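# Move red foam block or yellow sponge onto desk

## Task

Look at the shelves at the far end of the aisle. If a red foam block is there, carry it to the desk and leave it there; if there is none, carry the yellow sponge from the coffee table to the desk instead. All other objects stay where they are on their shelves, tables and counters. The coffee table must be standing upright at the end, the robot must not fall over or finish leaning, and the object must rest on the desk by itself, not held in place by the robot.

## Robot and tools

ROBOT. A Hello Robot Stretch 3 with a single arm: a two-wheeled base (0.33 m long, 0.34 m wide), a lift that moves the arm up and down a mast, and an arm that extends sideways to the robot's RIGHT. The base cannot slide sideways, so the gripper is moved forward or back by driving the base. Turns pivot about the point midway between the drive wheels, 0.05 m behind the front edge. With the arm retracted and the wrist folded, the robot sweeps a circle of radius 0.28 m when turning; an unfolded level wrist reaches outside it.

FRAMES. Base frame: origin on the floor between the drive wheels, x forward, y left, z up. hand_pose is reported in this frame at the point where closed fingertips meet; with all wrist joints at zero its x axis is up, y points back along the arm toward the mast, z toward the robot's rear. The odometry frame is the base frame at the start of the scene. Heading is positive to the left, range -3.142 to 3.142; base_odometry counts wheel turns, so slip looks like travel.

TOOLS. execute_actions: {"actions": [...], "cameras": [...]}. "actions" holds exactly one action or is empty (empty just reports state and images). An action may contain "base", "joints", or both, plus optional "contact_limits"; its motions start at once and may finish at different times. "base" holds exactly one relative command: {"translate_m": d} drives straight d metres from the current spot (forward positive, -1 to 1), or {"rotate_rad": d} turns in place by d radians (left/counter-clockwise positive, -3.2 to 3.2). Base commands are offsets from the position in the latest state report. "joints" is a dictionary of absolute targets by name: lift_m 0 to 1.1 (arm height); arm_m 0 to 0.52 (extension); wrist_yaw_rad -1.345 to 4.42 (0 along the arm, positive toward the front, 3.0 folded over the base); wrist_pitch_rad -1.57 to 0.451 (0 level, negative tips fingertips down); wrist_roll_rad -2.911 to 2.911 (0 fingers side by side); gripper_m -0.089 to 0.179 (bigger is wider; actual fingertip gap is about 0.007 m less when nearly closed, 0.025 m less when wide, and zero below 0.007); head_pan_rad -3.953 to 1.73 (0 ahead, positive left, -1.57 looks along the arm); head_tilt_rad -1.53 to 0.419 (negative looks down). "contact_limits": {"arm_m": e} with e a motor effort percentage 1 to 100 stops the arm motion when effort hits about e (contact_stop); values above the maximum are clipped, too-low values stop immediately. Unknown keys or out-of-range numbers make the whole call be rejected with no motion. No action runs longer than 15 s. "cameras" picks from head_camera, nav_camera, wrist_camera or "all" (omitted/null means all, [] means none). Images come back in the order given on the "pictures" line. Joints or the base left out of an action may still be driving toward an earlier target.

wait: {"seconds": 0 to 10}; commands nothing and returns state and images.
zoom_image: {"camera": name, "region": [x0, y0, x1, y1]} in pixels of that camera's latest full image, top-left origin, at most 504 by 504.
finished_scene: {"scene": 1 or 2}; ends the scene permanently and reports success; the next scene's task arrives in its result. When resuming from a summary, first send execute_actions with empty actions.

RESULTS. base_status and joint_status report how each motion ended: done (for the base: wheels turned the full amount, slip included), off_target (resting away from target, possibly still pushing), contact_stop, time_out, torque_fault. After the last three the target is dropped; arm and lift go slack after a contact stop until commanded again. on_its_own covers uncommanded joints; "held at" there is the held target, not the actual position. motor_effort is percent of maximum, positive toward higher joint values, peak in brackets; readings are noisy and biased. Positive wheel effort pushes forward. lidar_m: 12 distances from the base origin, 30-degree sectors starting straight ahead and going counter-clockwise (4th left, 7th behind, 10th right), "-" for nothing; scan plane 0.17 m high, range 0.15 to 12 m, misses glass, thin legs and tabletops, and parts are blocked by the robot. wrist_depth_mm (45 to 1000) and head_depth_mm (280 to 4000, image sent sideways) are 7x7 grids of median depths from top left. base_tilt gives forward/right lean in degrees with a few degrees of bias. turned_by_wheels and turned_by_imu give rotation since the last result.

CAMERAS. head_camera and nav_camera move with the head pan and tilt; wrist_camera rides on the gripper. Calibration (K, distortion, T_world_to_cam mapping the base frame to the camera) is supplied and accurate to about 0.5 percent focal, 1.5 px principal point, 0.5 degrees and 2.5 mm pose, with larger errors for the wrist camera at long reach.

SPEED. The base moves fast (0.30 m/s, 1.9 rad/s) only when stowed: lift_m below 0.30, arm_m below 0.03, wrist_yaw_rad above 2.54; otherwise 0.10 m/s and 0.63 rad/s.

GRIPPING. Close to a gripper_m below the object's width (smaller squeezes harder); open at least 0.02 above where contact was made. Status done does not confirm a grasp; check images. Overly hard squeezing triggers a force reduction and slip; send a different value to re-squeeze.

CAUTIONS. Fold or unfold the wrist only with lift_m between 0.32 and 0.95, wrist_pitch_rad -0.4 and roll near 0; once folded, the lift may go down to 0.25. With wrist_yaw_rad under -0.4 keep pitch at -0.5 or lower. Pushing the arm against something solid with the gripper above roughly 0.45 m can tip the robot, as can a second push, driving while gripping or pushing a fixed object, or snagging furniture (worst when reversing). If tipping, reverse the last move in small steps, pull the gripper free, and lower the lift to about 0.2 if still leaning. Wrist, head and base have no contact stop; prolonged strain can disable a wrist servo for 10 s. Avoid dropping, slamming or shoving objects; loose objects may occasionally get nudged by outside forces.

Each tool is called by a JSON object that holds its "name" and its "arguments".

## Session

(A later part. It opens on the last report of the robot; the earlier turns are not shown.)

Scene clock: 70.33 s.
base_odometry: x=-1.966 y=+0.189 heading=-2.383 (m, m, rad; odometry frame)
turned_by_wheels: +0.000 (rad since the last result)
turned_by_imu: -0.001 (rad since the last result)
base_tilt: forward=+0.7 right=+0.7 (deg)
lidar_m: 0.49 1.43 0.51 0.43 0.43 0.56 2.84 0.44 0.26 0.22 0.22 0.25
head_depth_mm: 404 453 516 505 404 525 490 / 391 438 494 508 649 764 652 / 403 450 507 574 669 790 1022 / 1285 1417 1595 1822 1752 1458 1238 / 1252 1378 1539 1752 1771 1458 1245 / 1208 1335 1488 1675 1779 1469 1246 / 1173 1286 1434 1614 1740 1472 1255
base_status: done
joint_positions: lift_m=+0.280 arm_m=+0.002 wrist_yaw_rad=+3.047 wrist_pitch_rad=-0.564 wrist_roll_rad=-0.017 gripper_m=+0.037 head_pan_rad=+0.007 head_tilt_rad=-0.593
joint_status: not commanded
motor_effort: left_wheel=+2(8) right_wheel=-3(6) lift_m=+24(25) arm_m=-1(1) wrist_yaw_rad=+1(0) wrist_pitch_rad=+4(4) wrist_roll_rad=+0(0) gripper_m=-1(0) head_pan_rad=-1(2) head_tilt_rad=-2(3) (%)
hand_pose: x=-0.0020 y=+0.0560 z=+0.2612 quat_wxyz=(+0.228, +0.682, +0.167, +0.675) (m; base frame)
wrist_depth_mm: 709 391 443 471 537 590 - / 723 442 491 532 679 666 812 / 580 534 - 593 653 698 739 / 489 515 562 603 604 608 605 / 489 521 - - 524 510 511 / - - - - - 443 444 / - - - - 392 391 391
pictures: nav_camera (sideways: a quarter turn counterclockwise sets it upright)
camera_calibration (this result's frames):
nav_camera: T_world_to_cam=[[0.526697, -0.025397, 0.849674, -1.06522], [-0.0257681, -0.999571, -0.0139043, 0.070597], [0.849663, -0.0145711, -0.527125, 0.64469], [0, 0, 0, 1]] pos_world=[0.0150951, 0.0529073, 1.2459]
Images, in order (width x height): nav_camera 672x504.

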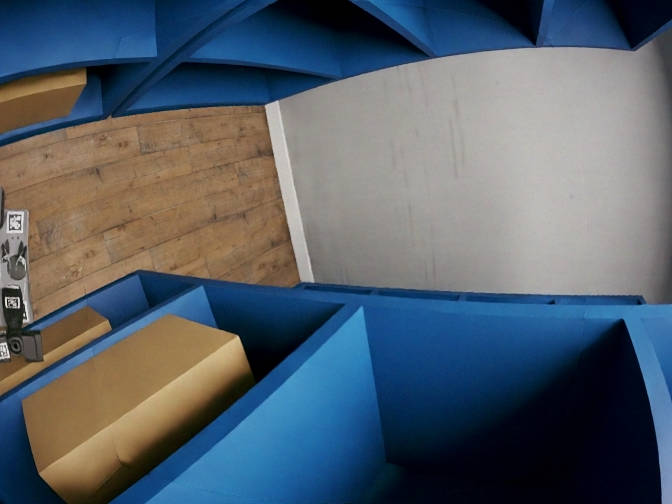

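{"name": "execute_actions", "arguments": {"actions": [{"base":{"rotate_rad":0.35}}], "cameras": []}}

{"name": "execute_actions", "arguments": {"actions": [{"base":{"translate_m":0.25}}], "cameras": ["nav_camera"]}}

Scene clock: 74.00 s.
base_odometry: x=-1.966 y=+0.189 heading=-2.033 (m, m, rad; odometry frame)
turned_by_wheels: +0.350 (rad since the last result)
turned_by_imu: +0.353 (rad since the last result)
base_tilt: forward=+0.7 right=+0.7 (deg)
lidar_m: 1.43 0.61 0.44 0.43 0.45 2.84 2.88 0.30 0.23 0.22 0.23 0.49
head_depth_mm: 1210 1344 1508 1718 1737 1335 816 / 1208 1347 1512 1727 1734 1434 1226 / 1218 1350 1526 1749 1746 1443 1227 / 1219 1358 1525 1759 1763 1449 1237 / 1229 1360 1540 1768 1772 1455 1240 / 1232 1364 1519 1709 1671 1431 1246 / 1199 1262 1492 1330 1154 1391 1117
base_status: done
joint_positions: lift_m=+0.280 arm_m=+0.002 wrist_yaw_rad=+3.047 wrist_pitch_rad=-0.564 wrist_roll_rad=-0.017 gripper_m=+0.037 head_pan_rad=+0.007 head_tilt_rad=-0.593
joint_status: not commanded
motor_effort: left_wheel=-1(7) right_wheel=+1(9) lift_m=+25(24) arm_m=-1(1) wrist_yaw_rad=+1(1) wrist_pitch_rad=+4(4) wrist_roll_rad=+0(0) gripper_m=+0(0) head_pan_rad=-2(2) head_tilt_rad=-2(2) (%)
hand_pose: x=-0.0020 y=+0.0560 z=+0.2612 quat_wxyz=(+0.228, +0.682, +0.167, +0.675) (m; base frame)
wrist_depth_mm: 476 612 446 450 448 450 547 / 500 646 505 499 504 511 545 / 676 563 - 568 564 568 564 / 597 579 583 588 582 584 582 / 500 532 - - 527 514 514 / - - - - - 442 441 / - - - - 391 391 393
pictures: none
No camera images: the call's "cameras" was empty. Leave "cameras" out to get every camera's image.

Scene clock: 76.60 s.
base_odometry: x=-2.077 y=-0.035 heading=-2.033 (m, m, rad; odometry frame)
turned_by_wheels: +0.000 (rad since the last result)
turned_by_imu: -0.001 (rad since the last result)
base_tilt: forward=+0.7 right=+0.8 (deg)
lidar_m: 1.18 1.17 0.45 0.42 0.44 0.75 3.52 0.31 0.23 0.23 0.29 0.30
head_depth_mm: 990 1096 1237 1409 1610 1435 1222 / 994 1103 1236 1421 1604 1443 1226 / 994 1105 1243 1431 1629 1447 1232 / 999 1109 1247 1435 1636 1451 1237 / 1006 1113 1252 1440 1651 1460 1241 / 1007 1124 1269 1419 1614 1431 1249 / 1001 1078 1213 1308 1148 1380 1196
base_status: done
joint_positions: lift_m=+0.280 arm_m=+0.002 wrist_yaw_rad=+3.047 wrist_pitch_rad=-0.564 wrist_roll_rad=-0.017 gripper_m=+0.037 head_pan_rad=+0.007 head_tilt_rad=-0.594
joint_status: not commanded
motor_effort: left_wheel=-1(6) right_wheel=+1(10) lift_m=+24(25) arm_m=-1(1) wrist_yaw_rad=+1(1) wrist_pitch_rad=+4(4) wrist_roll_rad=+0(0) gripper_m=-1(0) head_pan_rad=-1(2) head_tilt_rad=-2(2) (%)
hand_pose: x=-0.0020 y=+0.0560 z=+0.2612 quat_wxyz=(+0.228, +0.682, +0.167, +0.675) (m; base frame)
wrist_depth_mm: 449 442 440 447 753 433 879 / 684 489 490 491 686 480 770 / 581 555 - 559 574 555 596 / 576 581 580 587 581 586 585 / 501 529 - - 522 512 513 / - - - - - 445 444 / - - - - 388 390 393
pictures: nav_camera (sideways: a quarter turn counterclockwise sets it upright)
camera_calibration (this result's frames):
nav_camera: T_world_to_cam=[[0.526836, -0.0254216, 0.849587, -1.0651], [-0.0258189, -0.99957, -0.0138989, 0.0705903], [0.849575, -0.014613, -0.527266, 0.644874], [0, 0, 0, 1]] pos_world=[0.0150884, 0.0529068, 1.2459]
Images, in order (width x height): nav_camera 672x504.

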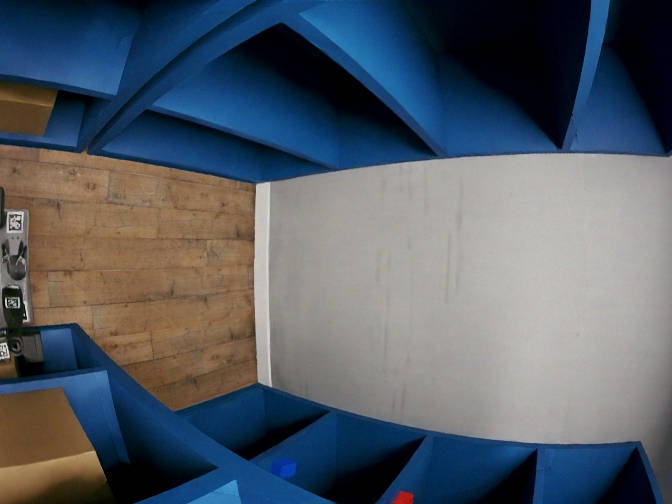

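{"name": "execute_actions", "arguments": {"actions": [{"base":{"rotate_rad":0.12}}], "cameras": []}}

{"name": "execute_actions", "arguments": {"actions": [{"base":{"translate_m":0.55},"joints":{"head_pan_rad":-1.2,"head_tilt_rad":-0.5}}], "cameras": ["nav_camera"]}}

Scene clock: 79.60 s.
base_odometry: x=-2.077 y=-0.035 heading=-1.913 (m, m, rad; odometry frame)
turned_by_wheels: +0.120 (rad since the last result)
turned_by_imu: +0.121 (rad since the last result)
base_tilt: forward=+0.7 right=+0.7 (deg)
lidar_m: 1.18 0.50 0.42 0.42 0.46 0.75 0.67 0.28 0.23 0.34 0.29 1.19
head_depth_mm: 971 1068 1203 1362 1584 1426 1223 / 981 1092 1225 1387 1596 1440 1231 / 994 1110 1244 1431 1629 1447 1233 / 1013 1127 1272 1457 1650 1450 1238 / 1027 1145 1290 1463 1634 1454 1239 / 1014 1095 1257 1323 1569 1381 1215 / 1012 1073 1257 1331 1042 933 1174
base_status: done
joint_positions: lift_m=+0.280 arm_m=+0.002 wrist_yaw_rad=+3.047 wrist_pitch_rad=-0.564 wrist_roll_rad=-0.017 gripper_m=+0.037 head_pan_rad=+0.007 head_tilt_rad=-0.594
joint_status: not commanded
motor_effort: left_wheel=-1(7) right_wheel=+1(9) lift_m=+25(25) arm_m=-1(1) wrist_yaw_rad=+1(0) wrist_pitch_rad=+4(4) wrist_roll_rad=+0(0) gripper_m=+0(0) head_pan_rad=-2(1) head_tilt_rad=-2(2) (%)
hand_pose: x=-0.0020 y=+0.0560 z=+0.2612 quat_wxyz=(+0.228, +0.682, +0.167, +0.675) (m; base frame)
wrist_depth_mm: 689 483 453 443 746 469 399 / 680 562 509 493 693 472 686 / 621 596 - 554 562 515 571 / 598 600 585 578 568 571 538 / 505 529 - - 525 514 509 / - - - - - 442 445 / - - - - 390 391 395
pictures: none
No camera images: the call's "cameras" was empty. Leave "cameras" out to get every camera's image.

Scene clock: 83.10 s.
base_odometry: x=-2.262 y=-0.553 heading=-1.913 (m, m, rad; odometry frame)
turned_by_wheels: +0.000 (rad since the last result)
turned_by_imu: -0.001 (rad since the last result)
base_tilt: forward=+0.7 right=+0.7 (deg)
lidar_m: 0.64 0.67 0.77 0.61 0.45 0.59 0.78 0.42 0.51 1.19 0.80 0.65
head_depth_mm: 1012 1095 791 1297 1104 1370 1210 / 1056 1152 858 1361 1080 1437 1256 / 1103 1187 932 1420 1158 1445 1292 / 979 1062 1015 1276 1248 1435 1288 / 842 904 969 1091 1205 1356 1297 / 788 850 915 986 1059 1149 1220 / 722 759 804 855 911 981 1059
base_status: done
joint_positions: lift_m=+0.280 arm_m=+0.002 wrist_yaw_rad=+3.047 wrist_pitch_rad=-0.564 wrist_roll_rad=-0.017 gripper_m=+0.037 head_pan_rad=-1.193 head_tilt_rad=-0.507
joint_status: all done
motor_effort: left_wheel=-1(7) right_wheel=+1(9) lift_m=+26(25) arm_m=-1(0) wrist_yaw_rad=+1(1) wrist_pitch_rad=+4(4) wrist_roll_rad=+0(0) gripper_m=+0(0) head_pan_rad=-1(30) head_tilt_rad=+2(6) (%)
hand_pose: x=-0.0020 y=+0.0560 z=+0.2612 quat_wxyz=(+0.228, +0.682, +0.167, +0.675) (m; base frame)
wrist_depth_mm: 475 378 762 795 767 740 717 / 515 421 750 748 749 757 747 / 532 487 - 582 587 589 593 / 555 546 532 517 507 486 485 / 504 532 - - 512 499 488 / - - - - - 444 445 / - - - - 390 391 392
pictures: nav_camera (sideways: a quarter turn counterclockwise sets it upright)
camera_calibration (this result's frames):
nav_camera: T_world_to_cam=[[0.139516, -0.430195, 0.89189, -1.11791], [-0.940436, -0.33956, -0.0166741, 0.0797842], [0.310024, -0.836439, -0.451946, 0.550162], [0, 0, 0, 1]] pos_world=[0.0604354, 0.00634777, 1.24703]
Images, in order (width x height): nav_camera 672x504.

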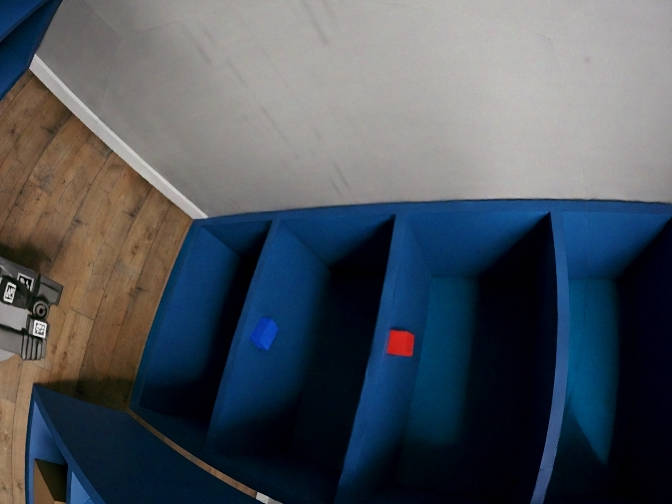

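{"name": "execute_actions", "arguments": {"actions": [{"joints":{"head_pan_rad":-1.5,"head_tilt_rad":-0.3,"lift_m":0.85}}], "cameras": ["head_camera"]}}

Scene clock: 93.10 s.
base_odometry: x=-2.262 y=-0.553 heading=-1.913 (m, m, rad; odometry frame)
turned_by_wheels: +0.000 (rad since the last result)
turned_by_imu: +0.000 (rad since the last result)
base_tilt: forward=+0.7 right=+0.7 (deg)
lidar_m: 0.64 0.67 0.78 0.61 0.45 0.59 0.78 0.42 0.51 1.20 0.80 0.65
head_depth_mm: 777 1040 1114 906 1270 1090 951 / 759 1067 1138 913 1297 1094 1287 / 742 1092 1163 923 1326 1098 1323 / 873 1118 1196 865 1363 1103 1332 / 850 1147 1230 943 1401 1114 1370 / 833 1168 1233 1029 1336 1116 1350 / 945 1031 1051 990 1087 1069 1152
base_status: not commanded
joint_positions: lift_m=+0.850 arm_m=+0.002 wrist_yaw_rad=+3.047 wrist_pitch_rad=-0.564 wrist_roll_rad=-0.017 gripper_m=+0.037 head_pan_rad=-1.493 head_tilt_rad=-0.310
joint_status: all done
motor_effort: left_wheel=-1(0) right_wheel=+1(1) lift_m=+29(28) arm_m=-1(1) wrist_yaw_rad=+1(1) wrist_pitch_rad=+4(4) wrist_roll_rad=+0(0) gripper_m=-1(1) head_pan_rad=-2(19) head_tilt_rad=+3(14) (%)
hand_pose: x=-0.0020 y=+0.0560 z=+0.8310 quat_wxyz=(+0.228, +0.682, +0.167, +0.675) (m; base frame)
wrist_depth_mm: 861 378 775 801 772 748 720 / 958 425 837 884 850 826 775 / 799 487 - 788 797 803 767 / 653 608 590 654 671 671 675 / 793 778 653 599 575 561 559 / 927 903 - 991 - 997 777 / 973 959 966 926 917 895 757
pictures: head_camera (sideways: a quarter turn clockwise sets it upright)
camera_calibration (this result's frames):
head_camera: T_world_to_cam=[[-0.0127698, 0.326808, -0.945004, 1.25324], [0.994617, 0.101346, 0.0216082, -0.0272898], [0.102835, -0.939641, -0.326343, 0.38242], [0, 0, 0, 1]] pos_world=[0.00382045, -0.0474672, 1.30971]
Images, in order (width x height): head_camera 896x504.

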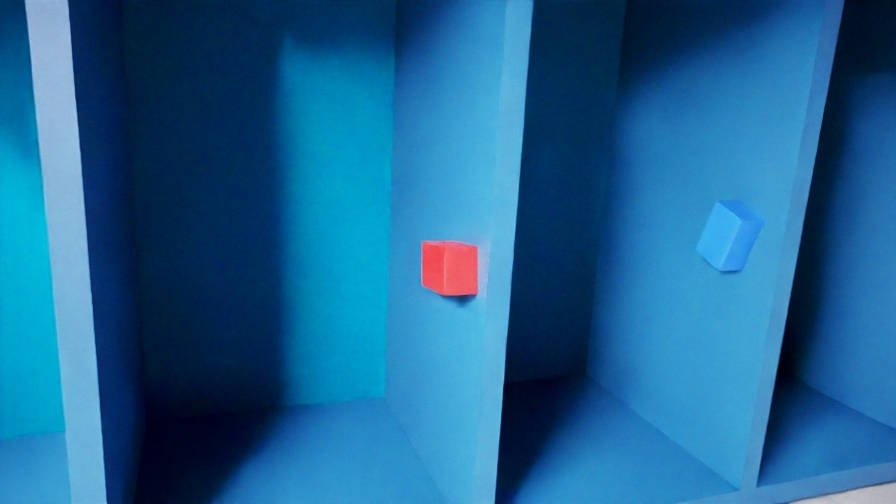

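{"name": "execute_actions", "arguments": {"actions": [{"base":{"rotate_rad":0.12},"joints":{"wrist_yaw_rad":0,"wrist_pitch_rad":-0.4,"gripper_m":0.15,"lift_m":0.94}}], "cameras": []}}

{"name": "execute_actions", "arguments": {"actions": [{"joints":{"wrist_pitch_rad":0,"lift_m":0.9,"arm_m":0.25}}], "cameras": ["head_camera","wrist_camera"]}}

Scene clock: 100.03 s.
base_odometry: x=-2.262 y=-0.553 heading=-1.793 (m, m, rad; odometry frame)
turned_by_wheels: +0.120 (rad since the last result)
turned_by_imu: +0.122 (rad since the last result)
base_tilt: forward=+0.7 right=+0.7 (deg)
lidar_m: 0.64 0.69 0.77 0.48 0.43 0.68 0.66 0.42 0.62 1.17 0.74 0.64
head_depth_mm: 774 1046 1113 906 1267 1086 956 / 757 1081 1145 916 1308 1089 - / 887 1121 1195 852 1352 1105 - / 870 1164 1249 938 1413 1108 1328 / 1075 1183 1250 1025 1348 1113 1378 / 910 1007 1038 1010 1110 1119 1217 / 808 855 895 934 986 1037 1078
base_status: done
joint_positions: lift_m=+0.940 arm_m=+0.002 wrist_yaw_rad=+0.003 wrist_pitch_rad=-0.418 wrist_roll_rad=-0.017 gripper_m=+0.150 head_pan_rad=-1.493 head_tilt_rad=-0.310
joint_status: all done
motor_effort: left_wheel=-1(4) right_wheel=+1(5) lift_m=+30(32) arm_m=-1(1) wrist_yaw_rad=-2(1) wrist_pitch_rad=+5(5) wrist_roll_rad=+0(0) gripper_m=-1(84) head_pan_rad=-1(3) head_tilt_rad=+3(3) (%)
hand_pose: x=-0.0209 y=-0.3712 z=+0.9525 quat_wxyz=(+0.698, +0.149, -0.685, -0.145) (m; base frame)
wrist_depth_mm: 534 612 599 512 539 556 558 / 555 685 986 - 957 882 419 / 568 712 - - - 918 565 / 586 771 936 - - 961 533 / 604 727 849 796 808 801 553 / 608 - - - - - 568 / 686 868 - - - 880 503
pictures: none
No camera images: the call's "cameras" was empty. Leave "cameras" out to get every camera's image.

Scene clock: 103.10 s.
base_odometry: x=-2.262 y=-0.553 heading=-1.793 (m, m, rad; odometry frame)
turned_by_wheels: +0.000 (rad since the last result)
turned_by_imu: +0.000 (rad since the last result)
base_tilt: forward=+0.7 right=+0.7 (deg)
lidar_m: 0.64 0.69 0.77 0.48 0.43 0.68 0.66 0.42 0.62 1.18 0.74 0.64
head_depth_mm: 778 1047 1108 905 - - 950 / 760 1079 1146 915 - - 1287 / 887 1122 1198 852 - 1045 1325 / 875 1161 1243 936 1428 1108 1372 / 1077 1182 1249 1017 1353 1116 1369 / 914 1005 1036 1008 1111 1119 1216 / 808 851 890 933 990 1041 1077
base_status: not commanded
joint_positions: lift_m=+0.900 arm_m=+0.250 wrist_yaw_rad=+0.001 wrist_pitch_rad=-0.021 wrist_roll_rad=-0.017 gripper_m=+0.150 head_pan_rad=-1.493 head_tilt_rad=-0.310
joint_status: all done
motor_effort: left_wheel=-1(1) right_wheel=+1(1) lift_m=+18(24) arm_m=+3(3) wrist_yaw_rad=+0(1) wrist_pitch_rad=+6(7) wrist_roll_rad=+0(0) gripper_m=+0(1) head_pan_rad=-2(2) head_tilt_rad=+3(4) (%)
hand_pose: x=-0.0211 y=-0.6504 z=+1.0096 quat_wxyz=(+0.713, +0.008, -0.701, -0.007) (m; base frame)
wrist_depth_mm: 432 561 770 730 658 618 566 / 439 568 788 744 671 631 583 / 448 583 802 748 697 647 596 / 421 387 407 330 456 485 517 / 457 530 744 298 272 275 258 / 458 - 886 856 765 - 236 / 505 625 817 824 779 722 562
pictures: head_camera (sideways: a quarter turn clockwise sets it upright), wrist_camera
camera_calibration (this result's frames):
head_camera: T_world_to_cam=[[-0.0127017, 0.326583, -0.945083, 1.25335], [0.994632, 0.101198, 0.0216025, -0.0272824], [0.102696, -0.939735, -0.326115, 0.382125], [0, 0, 0, 1]] pos_world=[0.00381298, -0.047465, 1.30972]
wrist_camera: T_world_to_cam=[[-0.997415, -0.0543374, 0.047019, -0.100201], [-0.0571646, 0.203558, -0.977393, 1.14997], [0.0435379, -0.977554, -0.206138, -0.263694], [0, 0, 0, 1]] pos_world=[-0.0227235, -0.497306, 1.07433]
Images, in order (width x height): head_camera 896x504, wrist_camera 644x364.

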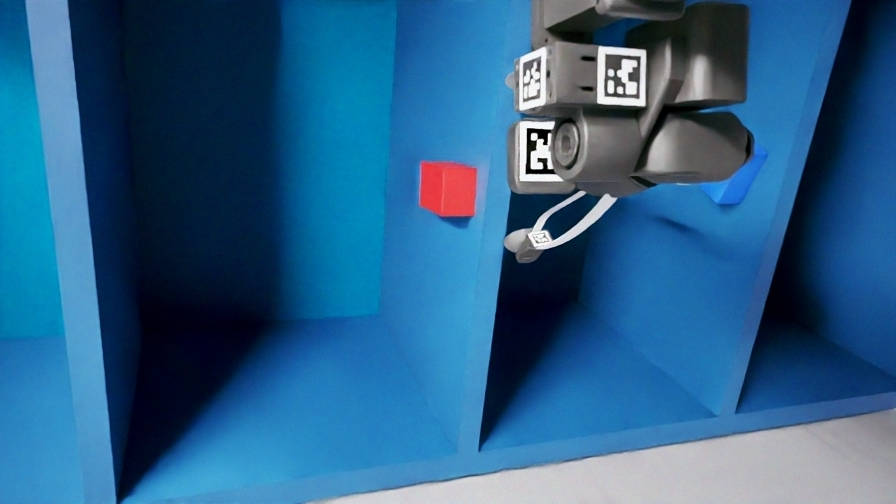

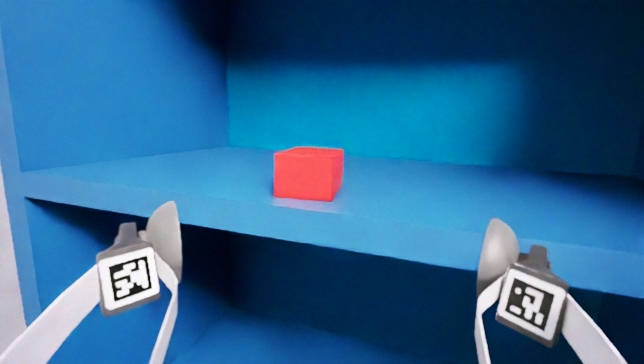

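{"name": "execute_actions", "arguments": {"actions": [{"base":{"translate_m":0.03},"joints":{"lift_m":0.905,"arm_m":0.36}}], "cameras": ["wrist_camera"]}}

Scene clock: 107.60 s.
base_odometry: x=-2.269 y=-0.582 heading=-1.794 (m, m, rad; odometry frame)
turned_by_wheels: +0.000 (rad since the last result)
turned_by_imu: +0.000 (rad since the last result)
base_tilt: forward=+0.8 right=+0.7 (deg)
lidar_m: 0.61 0.65 0.76 0.54 0.48 0.67 0.69 0.45 0.68 1.12 0.71 0.61
head_depth_mm: 781 1049 1118 977 1276 1091 959 / 761 1088 1158 1075 - 1098 1285 / 895 1129 1208 928 1380 1102 1322 / 875 1179 1256 1013 1412 1112 1399 / 1025 1142 1207 1021 1299 1152 1353 / 865 955 982 971 1055 1098 1182 / 778 834 871 919 964 991 1025
base_status: done
joint_positions: lift_m=+0.905 arm_m=+0.360 wrist_yaw_rad=+0.001 wrist_pitch_rad=-0.021 wrist_roll_rad=-0.017 gripper_m=+0.150 head_pan_rad=-1.493 head_tilt_rad=-0.310
joint_status: all done
motor_effort: left_wheel=-1(2) right_wheel=+1(7) lift_m=+30(29) arm_m=+3(4) wrist_yaw_rad=-1(0) wrist_pitch_rad=+6(6) wrist_roll_rad=+0(0) gripper_m=+0(0) head_pan_rad=-2(2) head_tilt_rad=+3(3) (%)
hand_pose: x=-0.0211 y=-0.7604 z=+1.0141 quat_wxyz=(+0.713, +0.008, -0.701, -0.007) (m; base frame)
wrist_depth_mm: 378 487 670 622 577 524 489 / 386 505 685 650 592 540 500 / 393 511 700 665 609 554 517 / 377 401 426 219 473 506 513 / 261 253 239 218 253 289 273 / 402 - 215 194 180 - 182 / 444 546 774 746 184 164 148
pictures: wrist_camera
camera_calibration (this result's frames):
wrist_camera: T_world_to_cam=[[-0.997415, -0.0543302, 0.0470226, -0.106387], [-0.0571639, 0.203495, -0.977406, 1.17668], [0.0435338, -0.977567, -0.206075, -0.370382], [0, 0, 0, 1]] pos_world=[-0.0227239, -0.607303, 1.07877]
Images, in order (width x height): wrist_camera 644x364.

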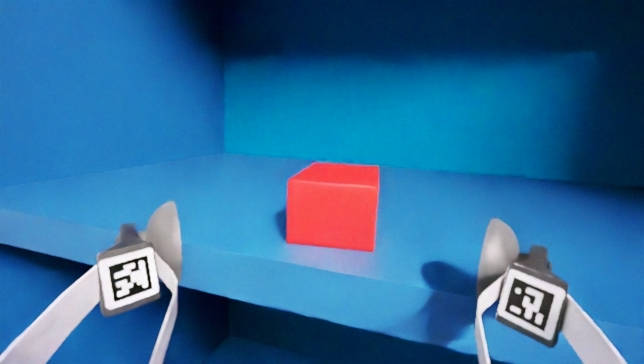

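Block front at y≈-0.82; extend 0.09.

{"name": "execute_actions", "arguments": {"actions": [{"joints":{"arm_m":0.455}}], "cameras": ["wrist_camera"]}}

{"name": "execute_actions", "arguments": {"actions": [{"joints":{"gripper_m":0.03}}], "cameras": []}}

{"name": "execute_actions", "arguments": {"actions": [{"joints":{"lift_m":0.925,"arm_m":0.3}}], "cameras": ["wrist_camera"]}}

Scene clock: 111.77 s.
base_odometry: x=-2.269 y=-0.582 heading=-1.794 (m, m, rad; odometry frame)
turned_by_wheels: +0.000 (rad since the last result)
turned_by_imu: +0.000 (rad since the last result)
base_tilt: forward=+0.8 right=+0.7 (deg)
lidar_m: 0.62 0.65 0.76 0.54 0.48 0.67 0.69 0.45 0.68 1.12 0.71 0.61
head_depth_mm: 782 1053 1113 1058 1282 1092 952 / 761 1090 1156 1121 1325 1097 1283 / 896 1127 1204 1086 1369 1099 1322 / 875 1174 1251 1014 1416 1110 1404 / 1025 1144 1206 1021 1304 1155 1353 / 863 960 989 970 1051 1102 1186 / 778 831 871 913 963 991 1023
base_status: not commanded
joint_positions: lift_m=+0.905 arm_m=+0.455 wrist_yaw_rad=+0.001 wrist_pitch_rad=-0.021 wrist_roll_rad=-0.017 gripper_m=+0.150 head_pan_rad=-1.493 head_tilt_rad=-0.310
joint_status: all done
motor_effort: left_wheel=-1(1) right_wheel=+1(1) lift_m=+29(30) arm_m=+4(5) wrist_yaw_rad=-1(0) wrist_pitch_rad=+6(6) wrist_roll_rad=+0(0) gripper_m=+0(1) head_pan_rad=-3(2) head_tilt_rad=+3(3) (%)
hand_pose: x=-0.0211 y=-0.8554 z=+1.0141 quat_wxyz=(+0.713, +0.008, -0.701, -0.007) (m; base frame)
wrist_depth_mm: 364 463 572 529 487 453 417 / 369 469 594 545 498 460 429 / 370 479 613 555 515 472 435 / 354 401 422 447 476 470 443 / 226 251 220 120 216 286 271 / 168 - 156 122 155 - 182 / 126 125 127 124 122 128 136
pictures: wrist_camera
camera_calibration (this result's frames):
wrist_camera: T_world_to_cam=[[-0.997415, -0.0543287, 0.047023, -0.111548], [-0.0571636, 0.203488, -0.977407, 1.19601], [0.0435326, -0.977569, -0.206068, -0.463262], [0, 0, 0, 1]] pos_world=[-0.0227241, -0.702305, 1.07877]
Images, in order (width x height): wrist_camera 644x364.

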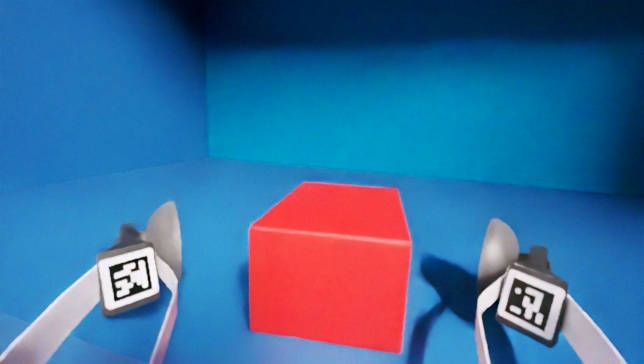

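Scene clock: 113.47 s.
base_odometry: x=-2.269 y=-0.582 heading=-1.794 (m, m, rad; odometry frame)
turned_by_wheels: +0.000 (rad since the last result)
turned_by_imu: +0.000 (rad since the last result)
base_tilt: forward=+0.7 right=+0.8 (deg)
lidar_m: 0.61 0.66 0.76 0.54 0.48 0.67 0.69 0.45 0.68 1.12 0.71 0.61
head_depth_mm: 785 1052 1112 1063 1287 1087 952 / 763 1085 1158 1121 1330 1096 1287 / 895 1129 1202 1087 1376 1100 1327 / 875 1170 1255 1010 1417 1105 1412 / 1025 1151 1207 1022 1300 1149 1347 / 863 954 984 972 1046 1104 1184 / 778 832 869 913 962 994 1027
base_status: not commanded
joint_positions: lift_m=+0.905 arm_m=+0.455 wrist_yaw_rad=+0.001 wrist_pitch_rad=-0.021 wrist_roll_rad=-0.017 gripper_m=+0.031 head_pan_rad=-1.493 head_tilt_rad=-0.310
joint_status: all done
motor_effort: left_wheel=-1(1) right_wheel=+2(1) lift_m=+29(29) arm_m=+4(3) wrist_yaw_rad=+0(0) wrist_pitch_rad=+6(6) wrist_roll_rad=+0(0) gripper_m=-16(89) head_pan_rad=-2(1) head_tilt_rad=+3(2) (%)
hand_pose: x=-0.0211 y=-0.8554 z=+1.0141 quat_wxyz=(+0.713, +0.008, -0.701, -0.007) (m; base frame)
wrist_depth_mm: 366 461 579 530 491 451 420 / 371 471 592 541 502 463 427 / 368 485 612 559 513 473 439 / 353 402 424 447 473 470 445 / 225 232 217 122 132 263 271 / 159 167 138 122 117 178 181 / 129 126 127 124 126 134 136
pictures: none
No camera images: the call's "cameras" was empty. Leave "cameras" out to get every camera's image.

Scene clock: 115.87 s.
base_odometry: x=-2.269 y=-0.582 heading=-1.794 (m, m, rad; odometry frame)
turned_by_wheels: +0.000 (rad since the last result)
turned_by_imu: +0.000 (rad since the last result)
base_tilt: forward=+0.7 right=+0.7 (deg)
lidar_m: 0.61 0.66 0.76 0.54 0.48 0.67 0.69 0.45 0.68 1.11 0.70 0.61
head_depth_mm: 782 1053 1119 1020 - 1089 954 / 760 1088 1153 1075 - 1076 1291 / 893 1128 1203 1001 1387 1066 1325 / 874 1167 1261 1009 1418 1109 1404 / 1027 1151 1206 1024 1308 1153 1355 / 865 955 989 973 1053 1104 1182 / 779 827 868 914 966 992 1020
base_status: not commanded
joint_positions: lift_m=+0.925 arm_m=+0.300 wrist_yaw_rad=+0.001 wrist_pitch_rad=-0.021 wrist_roll_rad=-0.017 gripper_m=+0.031 head_pan_rad=-1.493 head_tilt_rad=-0.310
joint_status: all done
motor_effort: left_wheel=-1(1) right_wheel=+1(1) lift_m=+30(33) arm_m=-4(1) wrist_yaw_rad=+0(0) wrist_pitch_rad=+6(6) wrist_roll_rad=+0(0) gripper_m=-16(15) head_pan_rad=-3(2) head_tilt_rad=+3(4) (%)
hand_pose: x=-0.0211 y=-0.7010 z=+1.0340 quat_wxyz=(+0.713, +0.008, -0.701, -0.007) (m; base frame)
wrist_depth_mm: 396 508 721 678 622 586 539 / 402 517 729 703 643 596 546 / 405 534 768 722 650 602 564 / 402 492 521 552 584 600 561 / 362 318 291 122 132 326 335 / 427 537 414 123 117 221 224 / 431 602 787 129 722 664 202
pictures: wrist_camera
camera_calibration (this result's frames):
wrist_camera: T_world_to_cam=[[-0.997419, -0.0542784, 0.0470113, -0.104065], [-0.0571511, 0.203698, -0.977364, 1.18419], [0.0434737, -0.977528, -0.206274, -0.307971], [0, 0, 0, 1]] pos_world=[-0.0227303, -0.547915, 1.09875]
Images, in order (width x height): wrist_camera 644x364.

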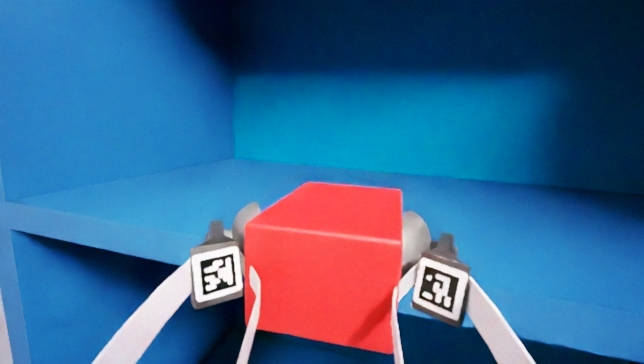

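{"name": "execute_actions", "arguments": {"actions": [{"joints":{"arm_m":0.0,"wrist_pitch_rad":-0.4}}], "cameras": []}}

{"name": "execute_actions", "arguments": {"actions": [{"joints":{"wrist_yaw_rad":3.0,"head_pan_rad":0,"head_tilt_rad":-0.7}}], "cameras": []}}

{"name": "execute_actions", "arguments": {"actions": [{"joints":{"lift_m":0.28},"base":{"rotate_rad":2.9}}], "cameras": ["nav_camera"]}}

Scene clock: 122.73 s.
base_odometry: x=-2.269 y=-0.582 heading=-1.794 (m, m, rad; odometry frame)
turned_by_wheels: +0.000 (rad since the last result)
turned_by_imu: +0.000 (rad since the last result)
base_tilt: forward=+0.7 right=+0.8 (deg)
lidar_m: 0.61 0.65 0.76 0.54 0.49 0.67 0.69 0.45 0.68 1.11 0.71 0.61
head_depth_mm: 781 1049 1115 909 1276 1094 954 / 756 1090 1159 913 1314 1098 - / 900 1134 1200 927 1350 1097 - / 871 1170 1252 1009 1422 1106 1373 / 1025 1149 1204 1023 1303 1150 1353 / 865 955 987 975 1051 1103 1184 / 780 828 869 914 961 991 1026
base_status: not commanded
joint_positions: lift_m=+0.925 arm_m=+0.002 wrist_yaw_rad=+0.001 wrist_pitch_rad=-0.417 wrist_roll_rad=-0.017 gripper_m=+0.031 head_pan_rad=-1.493 head_tilt_rad=-0.309
joint_status: all done
joint sent to its limit — the command would take arm_m past its lower limit, so that joint was sent only as far as its limit.
motor_effort: left_wheel=-1(1) right_wheel=+1(1) lift_m=+30(30) arm_m=-4(4) wrist_yaw_rad=+0(1) wrist_pitch_rad=+5(5) wrist_roll_rad=+0(0) gripper_m=-16(16) head_pan_rad=-2(1) head_tilt_rad=+3(2) (%)
hand_pose: x=-0.0213 y=-0.3714 z=+0.9375 quat_wxyz=(+0.698, +0.148, -0.685, -0.145) (m; base frame)
wrist_depth_mm: 509 587 609 516 479 452 475 / 525 657 911 - 940 865 614 / 539 711 954 - - 948 626 / 562 742 926 958 979 925 594 / 579 767 824 122 132 789 572 / 593 759 575 122 117 679 611 / 608 893 - 129 - 792 606
pictures: none
No camera images: the call's "cameras" was empty. Leave "cameras" out to get every camera's image.

Scene clock: 125.23 s.
base_odometry: x=-2.269 y=-0.582 heading=-1.794 (m, m, rad; odometry frame)
turned_by_wheels: +0.000 (rad since the last result)
turned_by_imu: +0.000 (rad since the last result)
base_tilt: forward=+0.7 right=+0.6 (deg)
lidar_m: 0.61 0.65 0.76 0.54 0.48 0.67 0.69 0.45 0.68 1.11 0.71 0.61
head_depth_mm: 484 543 617 716 850 1056 1170 / 495 557 636 741 889 1110 1182 / 508 573 656 770 930 1172 1174 / 521 590 680 798 970 1244 1182 / 536 607 702 832 974 1225 1166 / 549 608 686 791 917 862 1130 / 524 587 591 825 934 809 726
base_status: not commanded
joint_positions: lift_m=+0.925 arm_m=+0.002 wrist_yaw_rad=+2.997 wrist_pitch_rad=-0.417 wrist_roll_rad=-0.017 gripper_m=+0.031 head_pan_rad=-0.007 head_tilt_rad=-0.691
joint_status: all done
motor_effort: left_wheel=-1(1) right_wheel=+1(1) lift_m=+30(30) arm_m=-3(4) wrist_yaw_rad=+2(3) wrist_pitch_rad=+5(5) wrist_roll_rad=+0(0) gripper_m=-16(16) head_pan_rad=+4(28) head_tilt_rad=-3(18) (%)
hand_pose: x=+0.0110 y=+0.0752 z=+0.9375 quat_wxyz=(+0.195, +0.694, +0.098, +0.686) (m; base frame)
wrist_depth_mm: 389 - 413 419 435 452 472 / 990 420 615 829 339 323 310 / - 461 751 918 855 823 773 / 936 527 835 970 930 887 807 / 765 704 125 122 132 787 763 / 839 687 - 123 117 658 657 / 957 915 771 129 580 574 561
pictures: none
No camera images: the call's "cameras" was empty. Leave "cameras" out to get every camera's image.

Scene clock: 131.93 s.
base_odometry: x=-2.269 y=-0.582 heading=+1.106 (m, m, rad; odometry frame)
turned_by_wheels: +2.900 (rad since the last result)
turned_by_imu: +2.938 (rad since the last result)
base_tilt: forward=+0.7 right=+0.7 (deg)
lidar_m: 1.24 0.45 0.49 1.19 0.85 0.63 0.61 0.64 0.78 0.76 0.41 0.46
head_depth_mm: 3221 1185 1303 1193 1192 1193 1131 / 3651 3415 2474 1877 1566 1355 1179 / 3779 3453 2484 1957 1603 1361 1180 / 3766 3529 2542 1958 1608 1360 1188 / 3793 3542 2526 1971 1605 1374 1194 / 3696 1237 1346 1275 1232 1224 1152 / 1043 932 1000 876 870 846 910
base_status: done
joint_positions: lift_m=+0.280 arm_m=+0.002 wrist_yaw_rad=+2.998 wrist_pitch_rad=-0.418 wrist_roll_rad=-0.017 gripper_m=+0.031 head_pan_rad=-0.007 head_tilt_rad=-0.691
joint_status: all done
motor_effort: left_wheel=-1(4) right_wheel=+2(6) lift_m=+18(24) arm_m=-4(4) wrist_yaw_rad=+2(3) wrist_pitch_rad=+5(5) wrist_roll_rad=+0(0) gripper_m=-16(15) head_pan_rad=+3(4) head_tilt_rad=-3(2) (%)
hand_pose: x=+0.0109 y=+0.0751 z=+0.2930 quat_wxyz=(+0.196, +0.694, +0.098, +0.685) (m; base frame)
wrist_depth_mm: 746 - - - 924 548 371 / 766 913 - - 934 549 374 / 807 868 888 895 900 553 412 / 726 742 755 757 752 554 573 / 593 598 125 122 132 561 517 / 501 520 - 123 117 513 519 / - - - 125 426 442 440
pictures: nav_camera (sideways: a quarter turn counterclockwise sets it upright)
camera_calibration (this result's frames):
nav_camera: T_world_to_cam=[[0.606646, -0.0332978, 0.794274, -0.993475], [-0.0409017, -0.999106, -0.0106452, 0.0664447], [0.793919, -0.0260293, -0.607466, 0.749553], [0, 0, 0, 1]] pos_world=[0.0103207, 0.0528151, 1.24513]
Images, in order (width x height): nav_camera 672x504.

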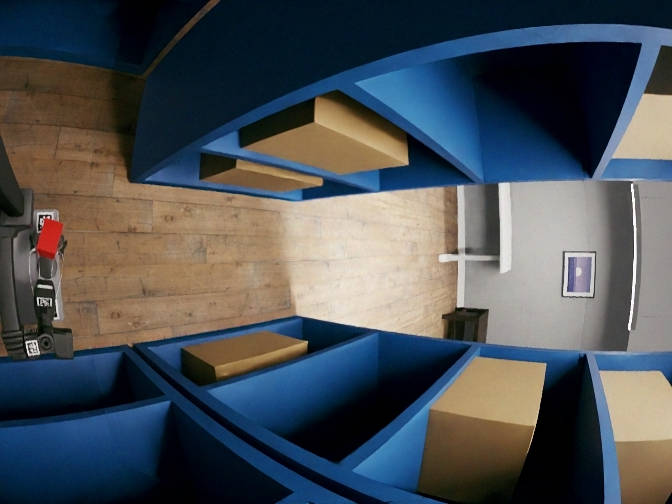

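{"name": "execute_actions", "arguments": {"actions": [{"base":{"rotate_rad":-0.2}}], "cameras": []}}

{"name": "execute_actions", "arguments": {"actions": [{"base":{"translate_m":0.4}}], "cameras": ["nav_camera"]}}

Scene clock: 134.77 s.
base_odometry: x=-2.269 y=-0.582 heading=+0.906 (m, m, rad; odometry frame)
turned_by_wheels: -0.200 (rad since the last result)
turned_by_imu: -0.202 (rad since the last result)
base_tilt: forward=+0.8 right=+0.7 (deg)
lidar_m: 0.79 0.69 0.45 0.80 0.98 0.68 0.61 0.62 0.69 0.76 0.47 0.41
head_depth_mm: 639 692 1323 1124 924 840 904 / 793 833 1366 1127 1139 1204 1158 / 1064 1239 1372 1652 1553 1359 1179 / 3723 3493 2514 1969 1610 1362 1186 / 3692 3535 2543 1980 1609 1370 1195 / 3491 3628 2556 1999 1629 1378 1196 / 3604 3611 2586 1553 1367 1226 1148
base_status: done
joint_positions: lift_m=+0.280 arm_m=+0.002 wrist_yaw_rad=+2.998 wrist_pitch_rad=-0.418 wrist_roll_rad=-0.017 gripper_m=+0.031 head_pan_rad=-0.007 head_tilt_rad=-0.691
joint_status: not commanded
motor_effort: left_wheel=+1(8) right_wheel=-2(8) lift_m=+18(17) arm_m=-4(4) wrist_yaw_rad=+2(3) wrist_pitch_rad=+5(5) wrist_roll_rad=+0(0) gripper_m=-17(16) head_pan_rad=+3(2) head_tilt_rad=-3(3) (%)
hand_pose: x=+0.0109 y=+0.0751 z=+0.2930 quat_wxyz=(+0.196, +0.694, +0.098, +0.685) (m; base frame)
wrist_depth_mm: - - - - 640 426 583 / - - - - 663 456 583 / 792 806 878 919 695 501 599 / 748 740 755 754 664 567 616 / 597 597 125 122 132 582 621 / 499 513 - 123 117 516 518 / - - - 125 423 442 445
pictures: none
No camera images: the call's "cameras" was empty. Leave "cameras" out to get every camera's image.

Scene clock: 137.77 s.
base_odometry: x=-2.022 y=-0.267 heading=+0.906 (m, m, rad; odometry frame)
turned_by_wheels: +0.000 (rad since the last result)
turned_by_imu: -0.001 (rad since the last result)
base_tilt: forward=+0.8 right=+0.7 (deg)
lidar_m: 0.85 0.67 0.44 0.36 0.37 1.11 1.01 0.99 0.27 0.24 0.29 0.32
head_depth_mm: 493 521 538 1058 924 787 718 / 622 666 926 1058 952 990 1064 / 3280 3098 2241 1104 1401 1330 1178 / 3346 3287 2514 1952 1604 1364 1187 / 3352 3543 2558 1968 1609 1376 1193 / 3141 3444 2555 1981 1627 1375 1192 / 3144 3530 2588 2015 1640 1339 1179
base_status: done
joint_positions: lift_m=+0.280 arm_m=+0.002 wrist_yaw_rad=+2.998 wrist_pitch_rad=-0.418 wrist_roll_rad=-0.017 gripper_m=+0.031 head_pan_rad=-0.007 head_tilt_rad=-0.692
joint_status: not commanded
motor_effort: left_wheel=+1(10) right_wheel=-2(6) lift_m=+18(18) arm_m=-4(4) wrist_yaw_rad=+2(2) wrist_pitch_rad=+5(5) wrist_roll_rad=+0(0) gripper_m=-16(15) head_pan_rad=+2(2) head_tilt_rad=-2(3) (%)
hand_pose: x=+0.0108 y=+0.0752 z=+0.2930 quat_wxyz=(+0.195, +0.694, +0.099, +0.686) (m; base frame)
wrist_depth_mm: - - 772 803 492 492 537 / - - 831 884 498 517 562 / 822 857 761 759 541 583 659 / 750 738 610 606 591 635 707 / 595 603 125 122 132 624 617 / 499 519 - 122 117 518 514 / - - - 125 425 443 444
pictures: nav_camera (sideways: a quarter turn counterclockwise sets it upright)
camera_calibration (this result's frames):
nav_camera: T_world_to_cam=[[0.607481, -0.0332717, 0.793637, -0.992649], [-0.0408604, -0.999109, -0.0106096, 0.0663981], [0.793282, -0.0259832, -0.608299, 0.750641], [0, 0, 0, 1]] pos_world=[0.0102583, 0.0528158, 1.24512]
Images, in order (width x height): nav_camera 672x504.

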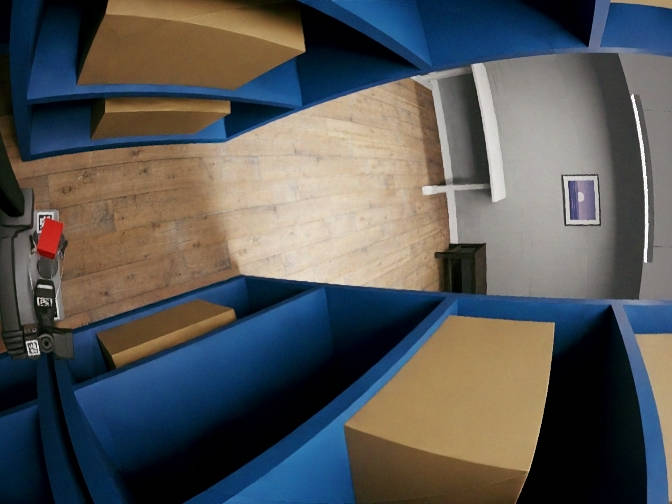

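Now turn left to align.

{"name": "execute_actions", "arguments": {"actions": [{"base":{"rotate_rad":0.3}}], "cameras": []}}

{"name": "execute_actions", "arguments": {"actions": [{"base":{"translate_m":0.35}}], "cameras": ["nav_camera"]}}

Scene clock: 140.93 s.
base_odometry: x=-2.022 y=-0.267 heading=+1.206 (m, m, rad; odometry frame)
turned_by_wheels: +0.300 (rad since the last result)
turned_by_imu: +0.303 (rad since the last result)
base_tilt: forward=+0.7 right=+0.6 (deg)
lidar_m: 3.27 0.48 0.44 0.36 1.26 1.02 0.99 0.88 0.25 0.24 0.29 0.43
head_depth_mm: 3299 3171 2459 1930 1273 1291 1099 / 3329 3462 2464 1949 1587 1353 1179 / 3374 3292 2472 1941 1607 1355 1180 / 3432 3487 2519 1964 1604 1367 1185 / 3465 3522 2540 1967 1621 1368 1190 / 3339 3472 2545 1126 1303 1241 1154 / 3312 807 933 1079 953 976 944
base_status: done
joint_positions: lift_m=+0.280 arm_m=+0.002 wrist_yaw_rad=+2.998 wrist_pitch_rad=-0.418 wrist_roll_rad=-0.017 gripper_m=+0.031 head_pan_rad=-0.007 head_tilt_rad=-0.692
joint_status: not commanded
motor_effort: left_wheel=-1(7) right_wheel=+1(8) lift_m=+18(18) arm_m=-4(3) wrist_yaw_rad=+2(2) wrist_pitch_rad=+5(5) wrist_roll_rad=+0(0) gripper_m=-16(16) head_pan_rad=+2(2) head_tilt_rad=-3(2) (%)
hand_pose: x=+0.0108 y=+0.0752 z=+0.2930 quat_wxyz=(+0.195, +0.694, +0.099, +0.686) (m; base frame)
wrist_depth_mm: - - - 779 793 495 466 / - - - 854 853 431 411 / 954 958 942 713 763 469 452 / 746 743 759 502 619 507 494 / 597 604 125 122 132 540 534 / 495 523 - 122 117 515 522 / - - - 125 425 443 443
pictures: none
No camera images: the call's "cameras" was empty. Leave "cameras" out to get every camera's image.

Scene clock: 143.87 s.
base_odometry: x=-1.897 y=+0.060 heading=+1.206 (m, m, rad; odometry frame)
turned_by_wheels: +0.000 (rad since the last result)
turned_by_imu: -0.001 (rad since the last result)
base_tilt: forward=+0.7 right=+0.7 (deg)
lidar_m: 2.96 0.43 0.34 0.34 0.49 1.36 1.33 0.47 0.31 0.31 0.34 0.55
head_depth_mm: 2942 3191 2467 1915 1589 1347 1148 / 2971 3230 2474 1936 1597 1352 1179 / 2872 3253 2507 1961 1590 1357 1182 / 2986 3301 2510 1973 1614 1356 1186 / 2995 3407 2543 1972 1618 1371 1191 / 3024 3391 2577 1984 1639 1316 1127 / 3020 3426 2584 2006 791 829 883
base_status: done
joint_positions: lift_m=+0.280 arm_m=+0.002 wrist_yaw_rad=+2.998 wrist_pitch_rad=-0.418 wrist_roll_rad=-0.017 gripper_m=+0.031 head_pan_rad=-0.007 head_tilt_rad=-0.692
joint_status: not commanded
motor_effort: left_wheel=-1(6) right_wheel=+0(9) lift_m=+18(18) arm_m=-3(4) wrist_yaw_rad=+1(2) wrist_pitch_rad=+5(5) wrist_roll_rad=+0(0) gripper_m=-16(15) head_pan_rad=+2(2) head_tilt_rad=-2(3) (%)
hand_pose: x=+0.0108 y=+0.0752 z=+0.2930 quat_wxyz=(+0.195, +0.694, +0.099, +0.686) (m; base frame)
wrist_depth_mm: 428 - 491 417 431 447 537 / 430 520 391 381 375 373 375 / 441 561 425 424 415 406 503 / 493 559 471 445 451 447 548 / 576 525 125 122 132 501 500 / 502 517 - 123 117 509 507 / - - - 125 427 444 444
pictures: nav_camera (sideways: a quarter turn counterclockwise sets it upright)
camera_calibration (this result's frames):
nav_camera: T_world_to_cam=[[0.607616, -0.0332572, 0.793534, -0.992516], [-0.0408367, -0.99911, -0.0106038, 0.0663905], [0.79318, -0.0259622, -0.608433, 0.750816], [0, 0, 0, 1]] pos_world=[0.0102474, 0.0528159, 1.24512]
Images, in order (width x height): nav_camera 672x504.

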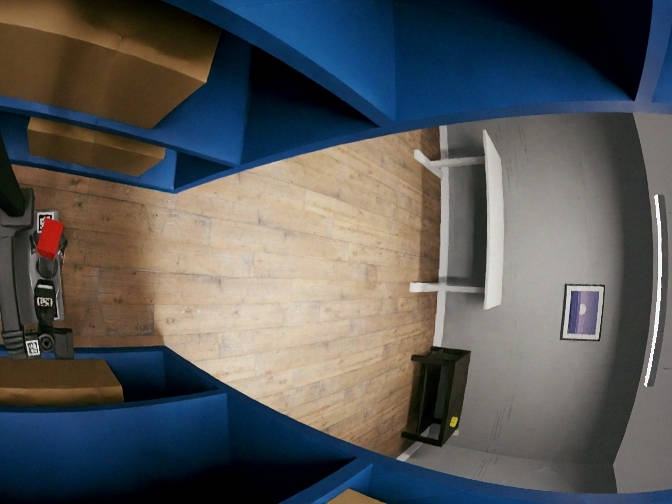

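{"name": "execute_actions", "arguments": {"actions": [{"base":{"rotate_rad":-0.1}}], "cameras": []}}

{"name": "execute_actions", "arguments": {"actions": [{"base":{"translate_m":0.5}}], "cameras": []}}

{"name": "execute_actions", "arguments": {"actions": [{"base":{"translate_m":0.9}}], "cameras": ["nav_camera"]}}

Scene clock: 147.70 s.
base_odometry: x=-1.897 y=+0.060 heading=+1.106 (m, m, rad; odometry frame)
turned_by_wheels: -0.100 (rad since the last result)
turned_by_imu: -0.101 (rad since the last result)
base_tilt: forward=+0.8 right=+0.7 (deg)
lidar_m: 2.96 0.57 0.35 0.34 0.35 0.49 1.33 0.47 0.32 0.31 0.32 0.55
head_depth_mm: 2965 3024 2460 1927 1589 1350 1102 / 3027 3230 2478 1930 1585 1356 1175 / 3041 3303 2497 1949 1607 1358 1185 / 2919 3265 2504 1970 1603 1368 1185 / 2894 3346 2534 1970 1618 1373 1188 / 2948 3366 2545 2001 1632 1376 1154 / 2920 3306 2590 2011 1633 924 1089
base_status: done
joint_positions: lift_m=+0.280 arm_m=+0.002 wrist_yaw_rad=+2.998 wrist_pitch_rad=-0.418 wrist_roll_rad=-0.017 gripper_m=+0.031 head_pan_rad=-0.007 head_tilt_rad=-0.692
joint_status: not commanded
motor_effort: left_wheel=+1(7) right_wheel=-2(9) lift_m=+18(18) arm_m=-4(4) wrist_yaw_rad=+2(2) wrist_pitch_rad=+5(5) wrist_roll_rad=+0(0) gripper_m=-16(16) head_pan_rad=+3(2) head_tilt_rad=-2(2) (%)
hand_pose: x=+0.0108 y=+0.0752 z=+0.2930 quat_wxyz=(+0.195, +0.694, +0.099, +0.686) (m; base frame)
wrist_depth_mm: 484 - 405 419 428 448 504 / 483 594 377 383 388 396 506 / 484 629 415 422 426 434 530 / 479 589 462 447 469 497 526 / 487 500 125 122 132 525 549 / 498 512 - 122 117 514 511 / - - - 125 427 440 441
pictures: none
No camera images: the call's "cameras" was empty. Leave "cameras" out to get every camera's image.

Scene clock: 150.93 s.
base_odometry: x=-1.673 y=+0.507 heading=+1.106 (m, m, rad; odometry frame)
turned_by_wheels: +0.000 (rad since the last result)
turned_by_imu: -0.001 (rad since the last result)
base_tilt: forward=+0.8 right=+0.7 (deg)
lidar_m: 2.46 2.56 1.93 0.30 0.41 0.48 1.83 0.45 0.43 0.30 1.95 2.40
head_depth_mm: 2587 2679 2451 1918 1580 1350 1175 / 2562 2879 2468 1940 1583 1357 1175 / 2503 2923 2517 1946 1592 1360 1182 / 2459 2885 2518 1963 1613 1362 1188 / 2477 2964 2548 1983 1615 1370 1192 / 2483 2947 2550 1986 1623 1372 1196 / 2468 2943 2597 2011 1650 1388 1203
base_status: done
joint_positions: lift_m=+0.280 arm_m=+0.002 wrist_yaw_rad=+2.998 wrist_pitch_rad=-0.418 wrist_roll_rad=-0.017 gripper_m=+0.031 head_pan_rad=-0.007 head_tilt_rad=-0.692
joint_status: not commanded
motor_effort: left_wheel=+1(9) right_wheel=-3(6) lift_m=+18(18) arm_m=-4(3) wrist_yaw_rad=+3(3) wrist_pitch_rad=+5(5) wrist_roll_rad=+0(0) gripper_m=-16(16) head_pan_rad=+3(2) head_tilt_rad=-3(3) (%)
hand_pose: x=+0.0108 y=+0.0752 z=+0.2930 quat_wxyz=(+0.195, +0.694, +0.099, +0.686) (m; base frame)
wrist_depth_mm: 386 - 735 - - - - / 353 356 795 - - - - / 384 389 806 875 989 - - / 425 430 609 411 752 766 769 / 466 473 125 122 132 624 619 / 486 497 - 123 117 511 517 / - - - 125 428 440 440
pictures: none
No camera images: the call's "cameras" was empty. Leave "cameras" out to get every camera's image.

Scene clock: 155.63 s.
base_odometry: x=-1.270 y=+1.312 heading=+1.107 (m, m, rad; odometry frame)
turned_by_wheels: +0.000 (rad since the last result)
turned_by_imu: -0.002 (rad since the last result)
base_tilt: forward=+0.8 right=+0.7 (deg)
lidar_m: 1.56 1.93 1.89 1.83 1.93 0.93 1.24 0.95 1.96 1.89 1.98 1.58
head_depth_mm: 1747 1959 2221 1922 1583 1344 1175 / 1747 1952 2226 1940 1587 1352 1179 / 1755 1501 2182 1922 1603 1362 1179 / 1759 1515 2250 1959 1601 1363 1184 / 1757 1540 2268 1998 1617 1369 1193 / 1767 1550 2283 1997 1636 1383 1196 / 1755 1569 2300 2009 1636 1384 1204
base_status: done
joint_positions: lift_m=+0.280 arm_m=+0.002 wrist_yaw_rad=+2.998 wrist_pitch_rad=-0.418 wrist_roll_rad=-0.017 gripper_m=+0.031 head_pan_rad=-0.007 head_tilt_rad=-0.692
joint_status: not commanded
motor_effort: left_wheel=+1(8) right_wheel=-2(6) lift_m=+18(17) arm_m=-4(4) wrist_yaw_rad=+2(1) wrist_pitch_rad=+5(5) wrist_roll_rad=+0(0) gripper_m=-15(16) head_pan_rad=+2(2) head_tilt_rad=-2(2) (%)
hand_pose: x=+0.0108 y=+0.0752 z=+0.2930 quat_wxyz=(+0.195, +0.694, +0.099, +0.686) (m; base frame)
wrist_depth_mm: - - - - - - - / - - - - - - - / 982 972 - - - - - / 734 746 753 755 772 774 771 / 600 597 125 122 132 613 615 / 500 515 - 122 117 515 518 / - - - 125 427 438 440
pictures: nav_camera (sideways: a quarter turn counterclockwise sets it upright)
camera_calibration (this result's frames):
nav_camera: T_world_to_cam=[[0.607738, -0.0332484, 0.793442, -0.992396], [-0.0408226, -0.99911, -0.0105987, 0.0663836], [0.793088, -0.0259491, -0.608554, 0.750974], [0, 0, 0, 1]] pos_world=[0.0102379, 0.0528161, 1.24512]
Images, in order (width x height): nav_camera 672x504.

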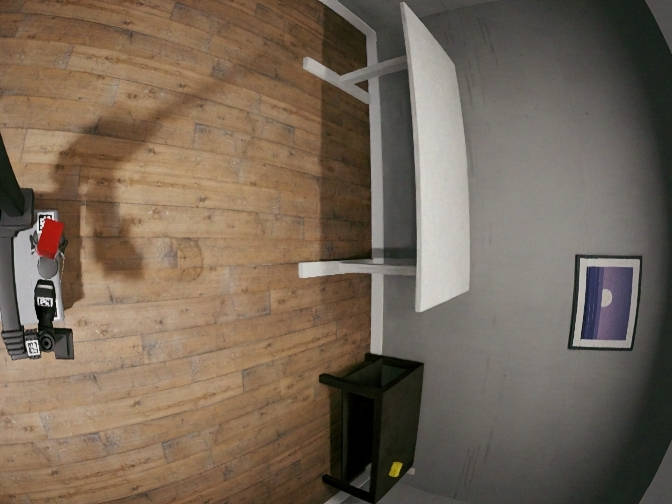

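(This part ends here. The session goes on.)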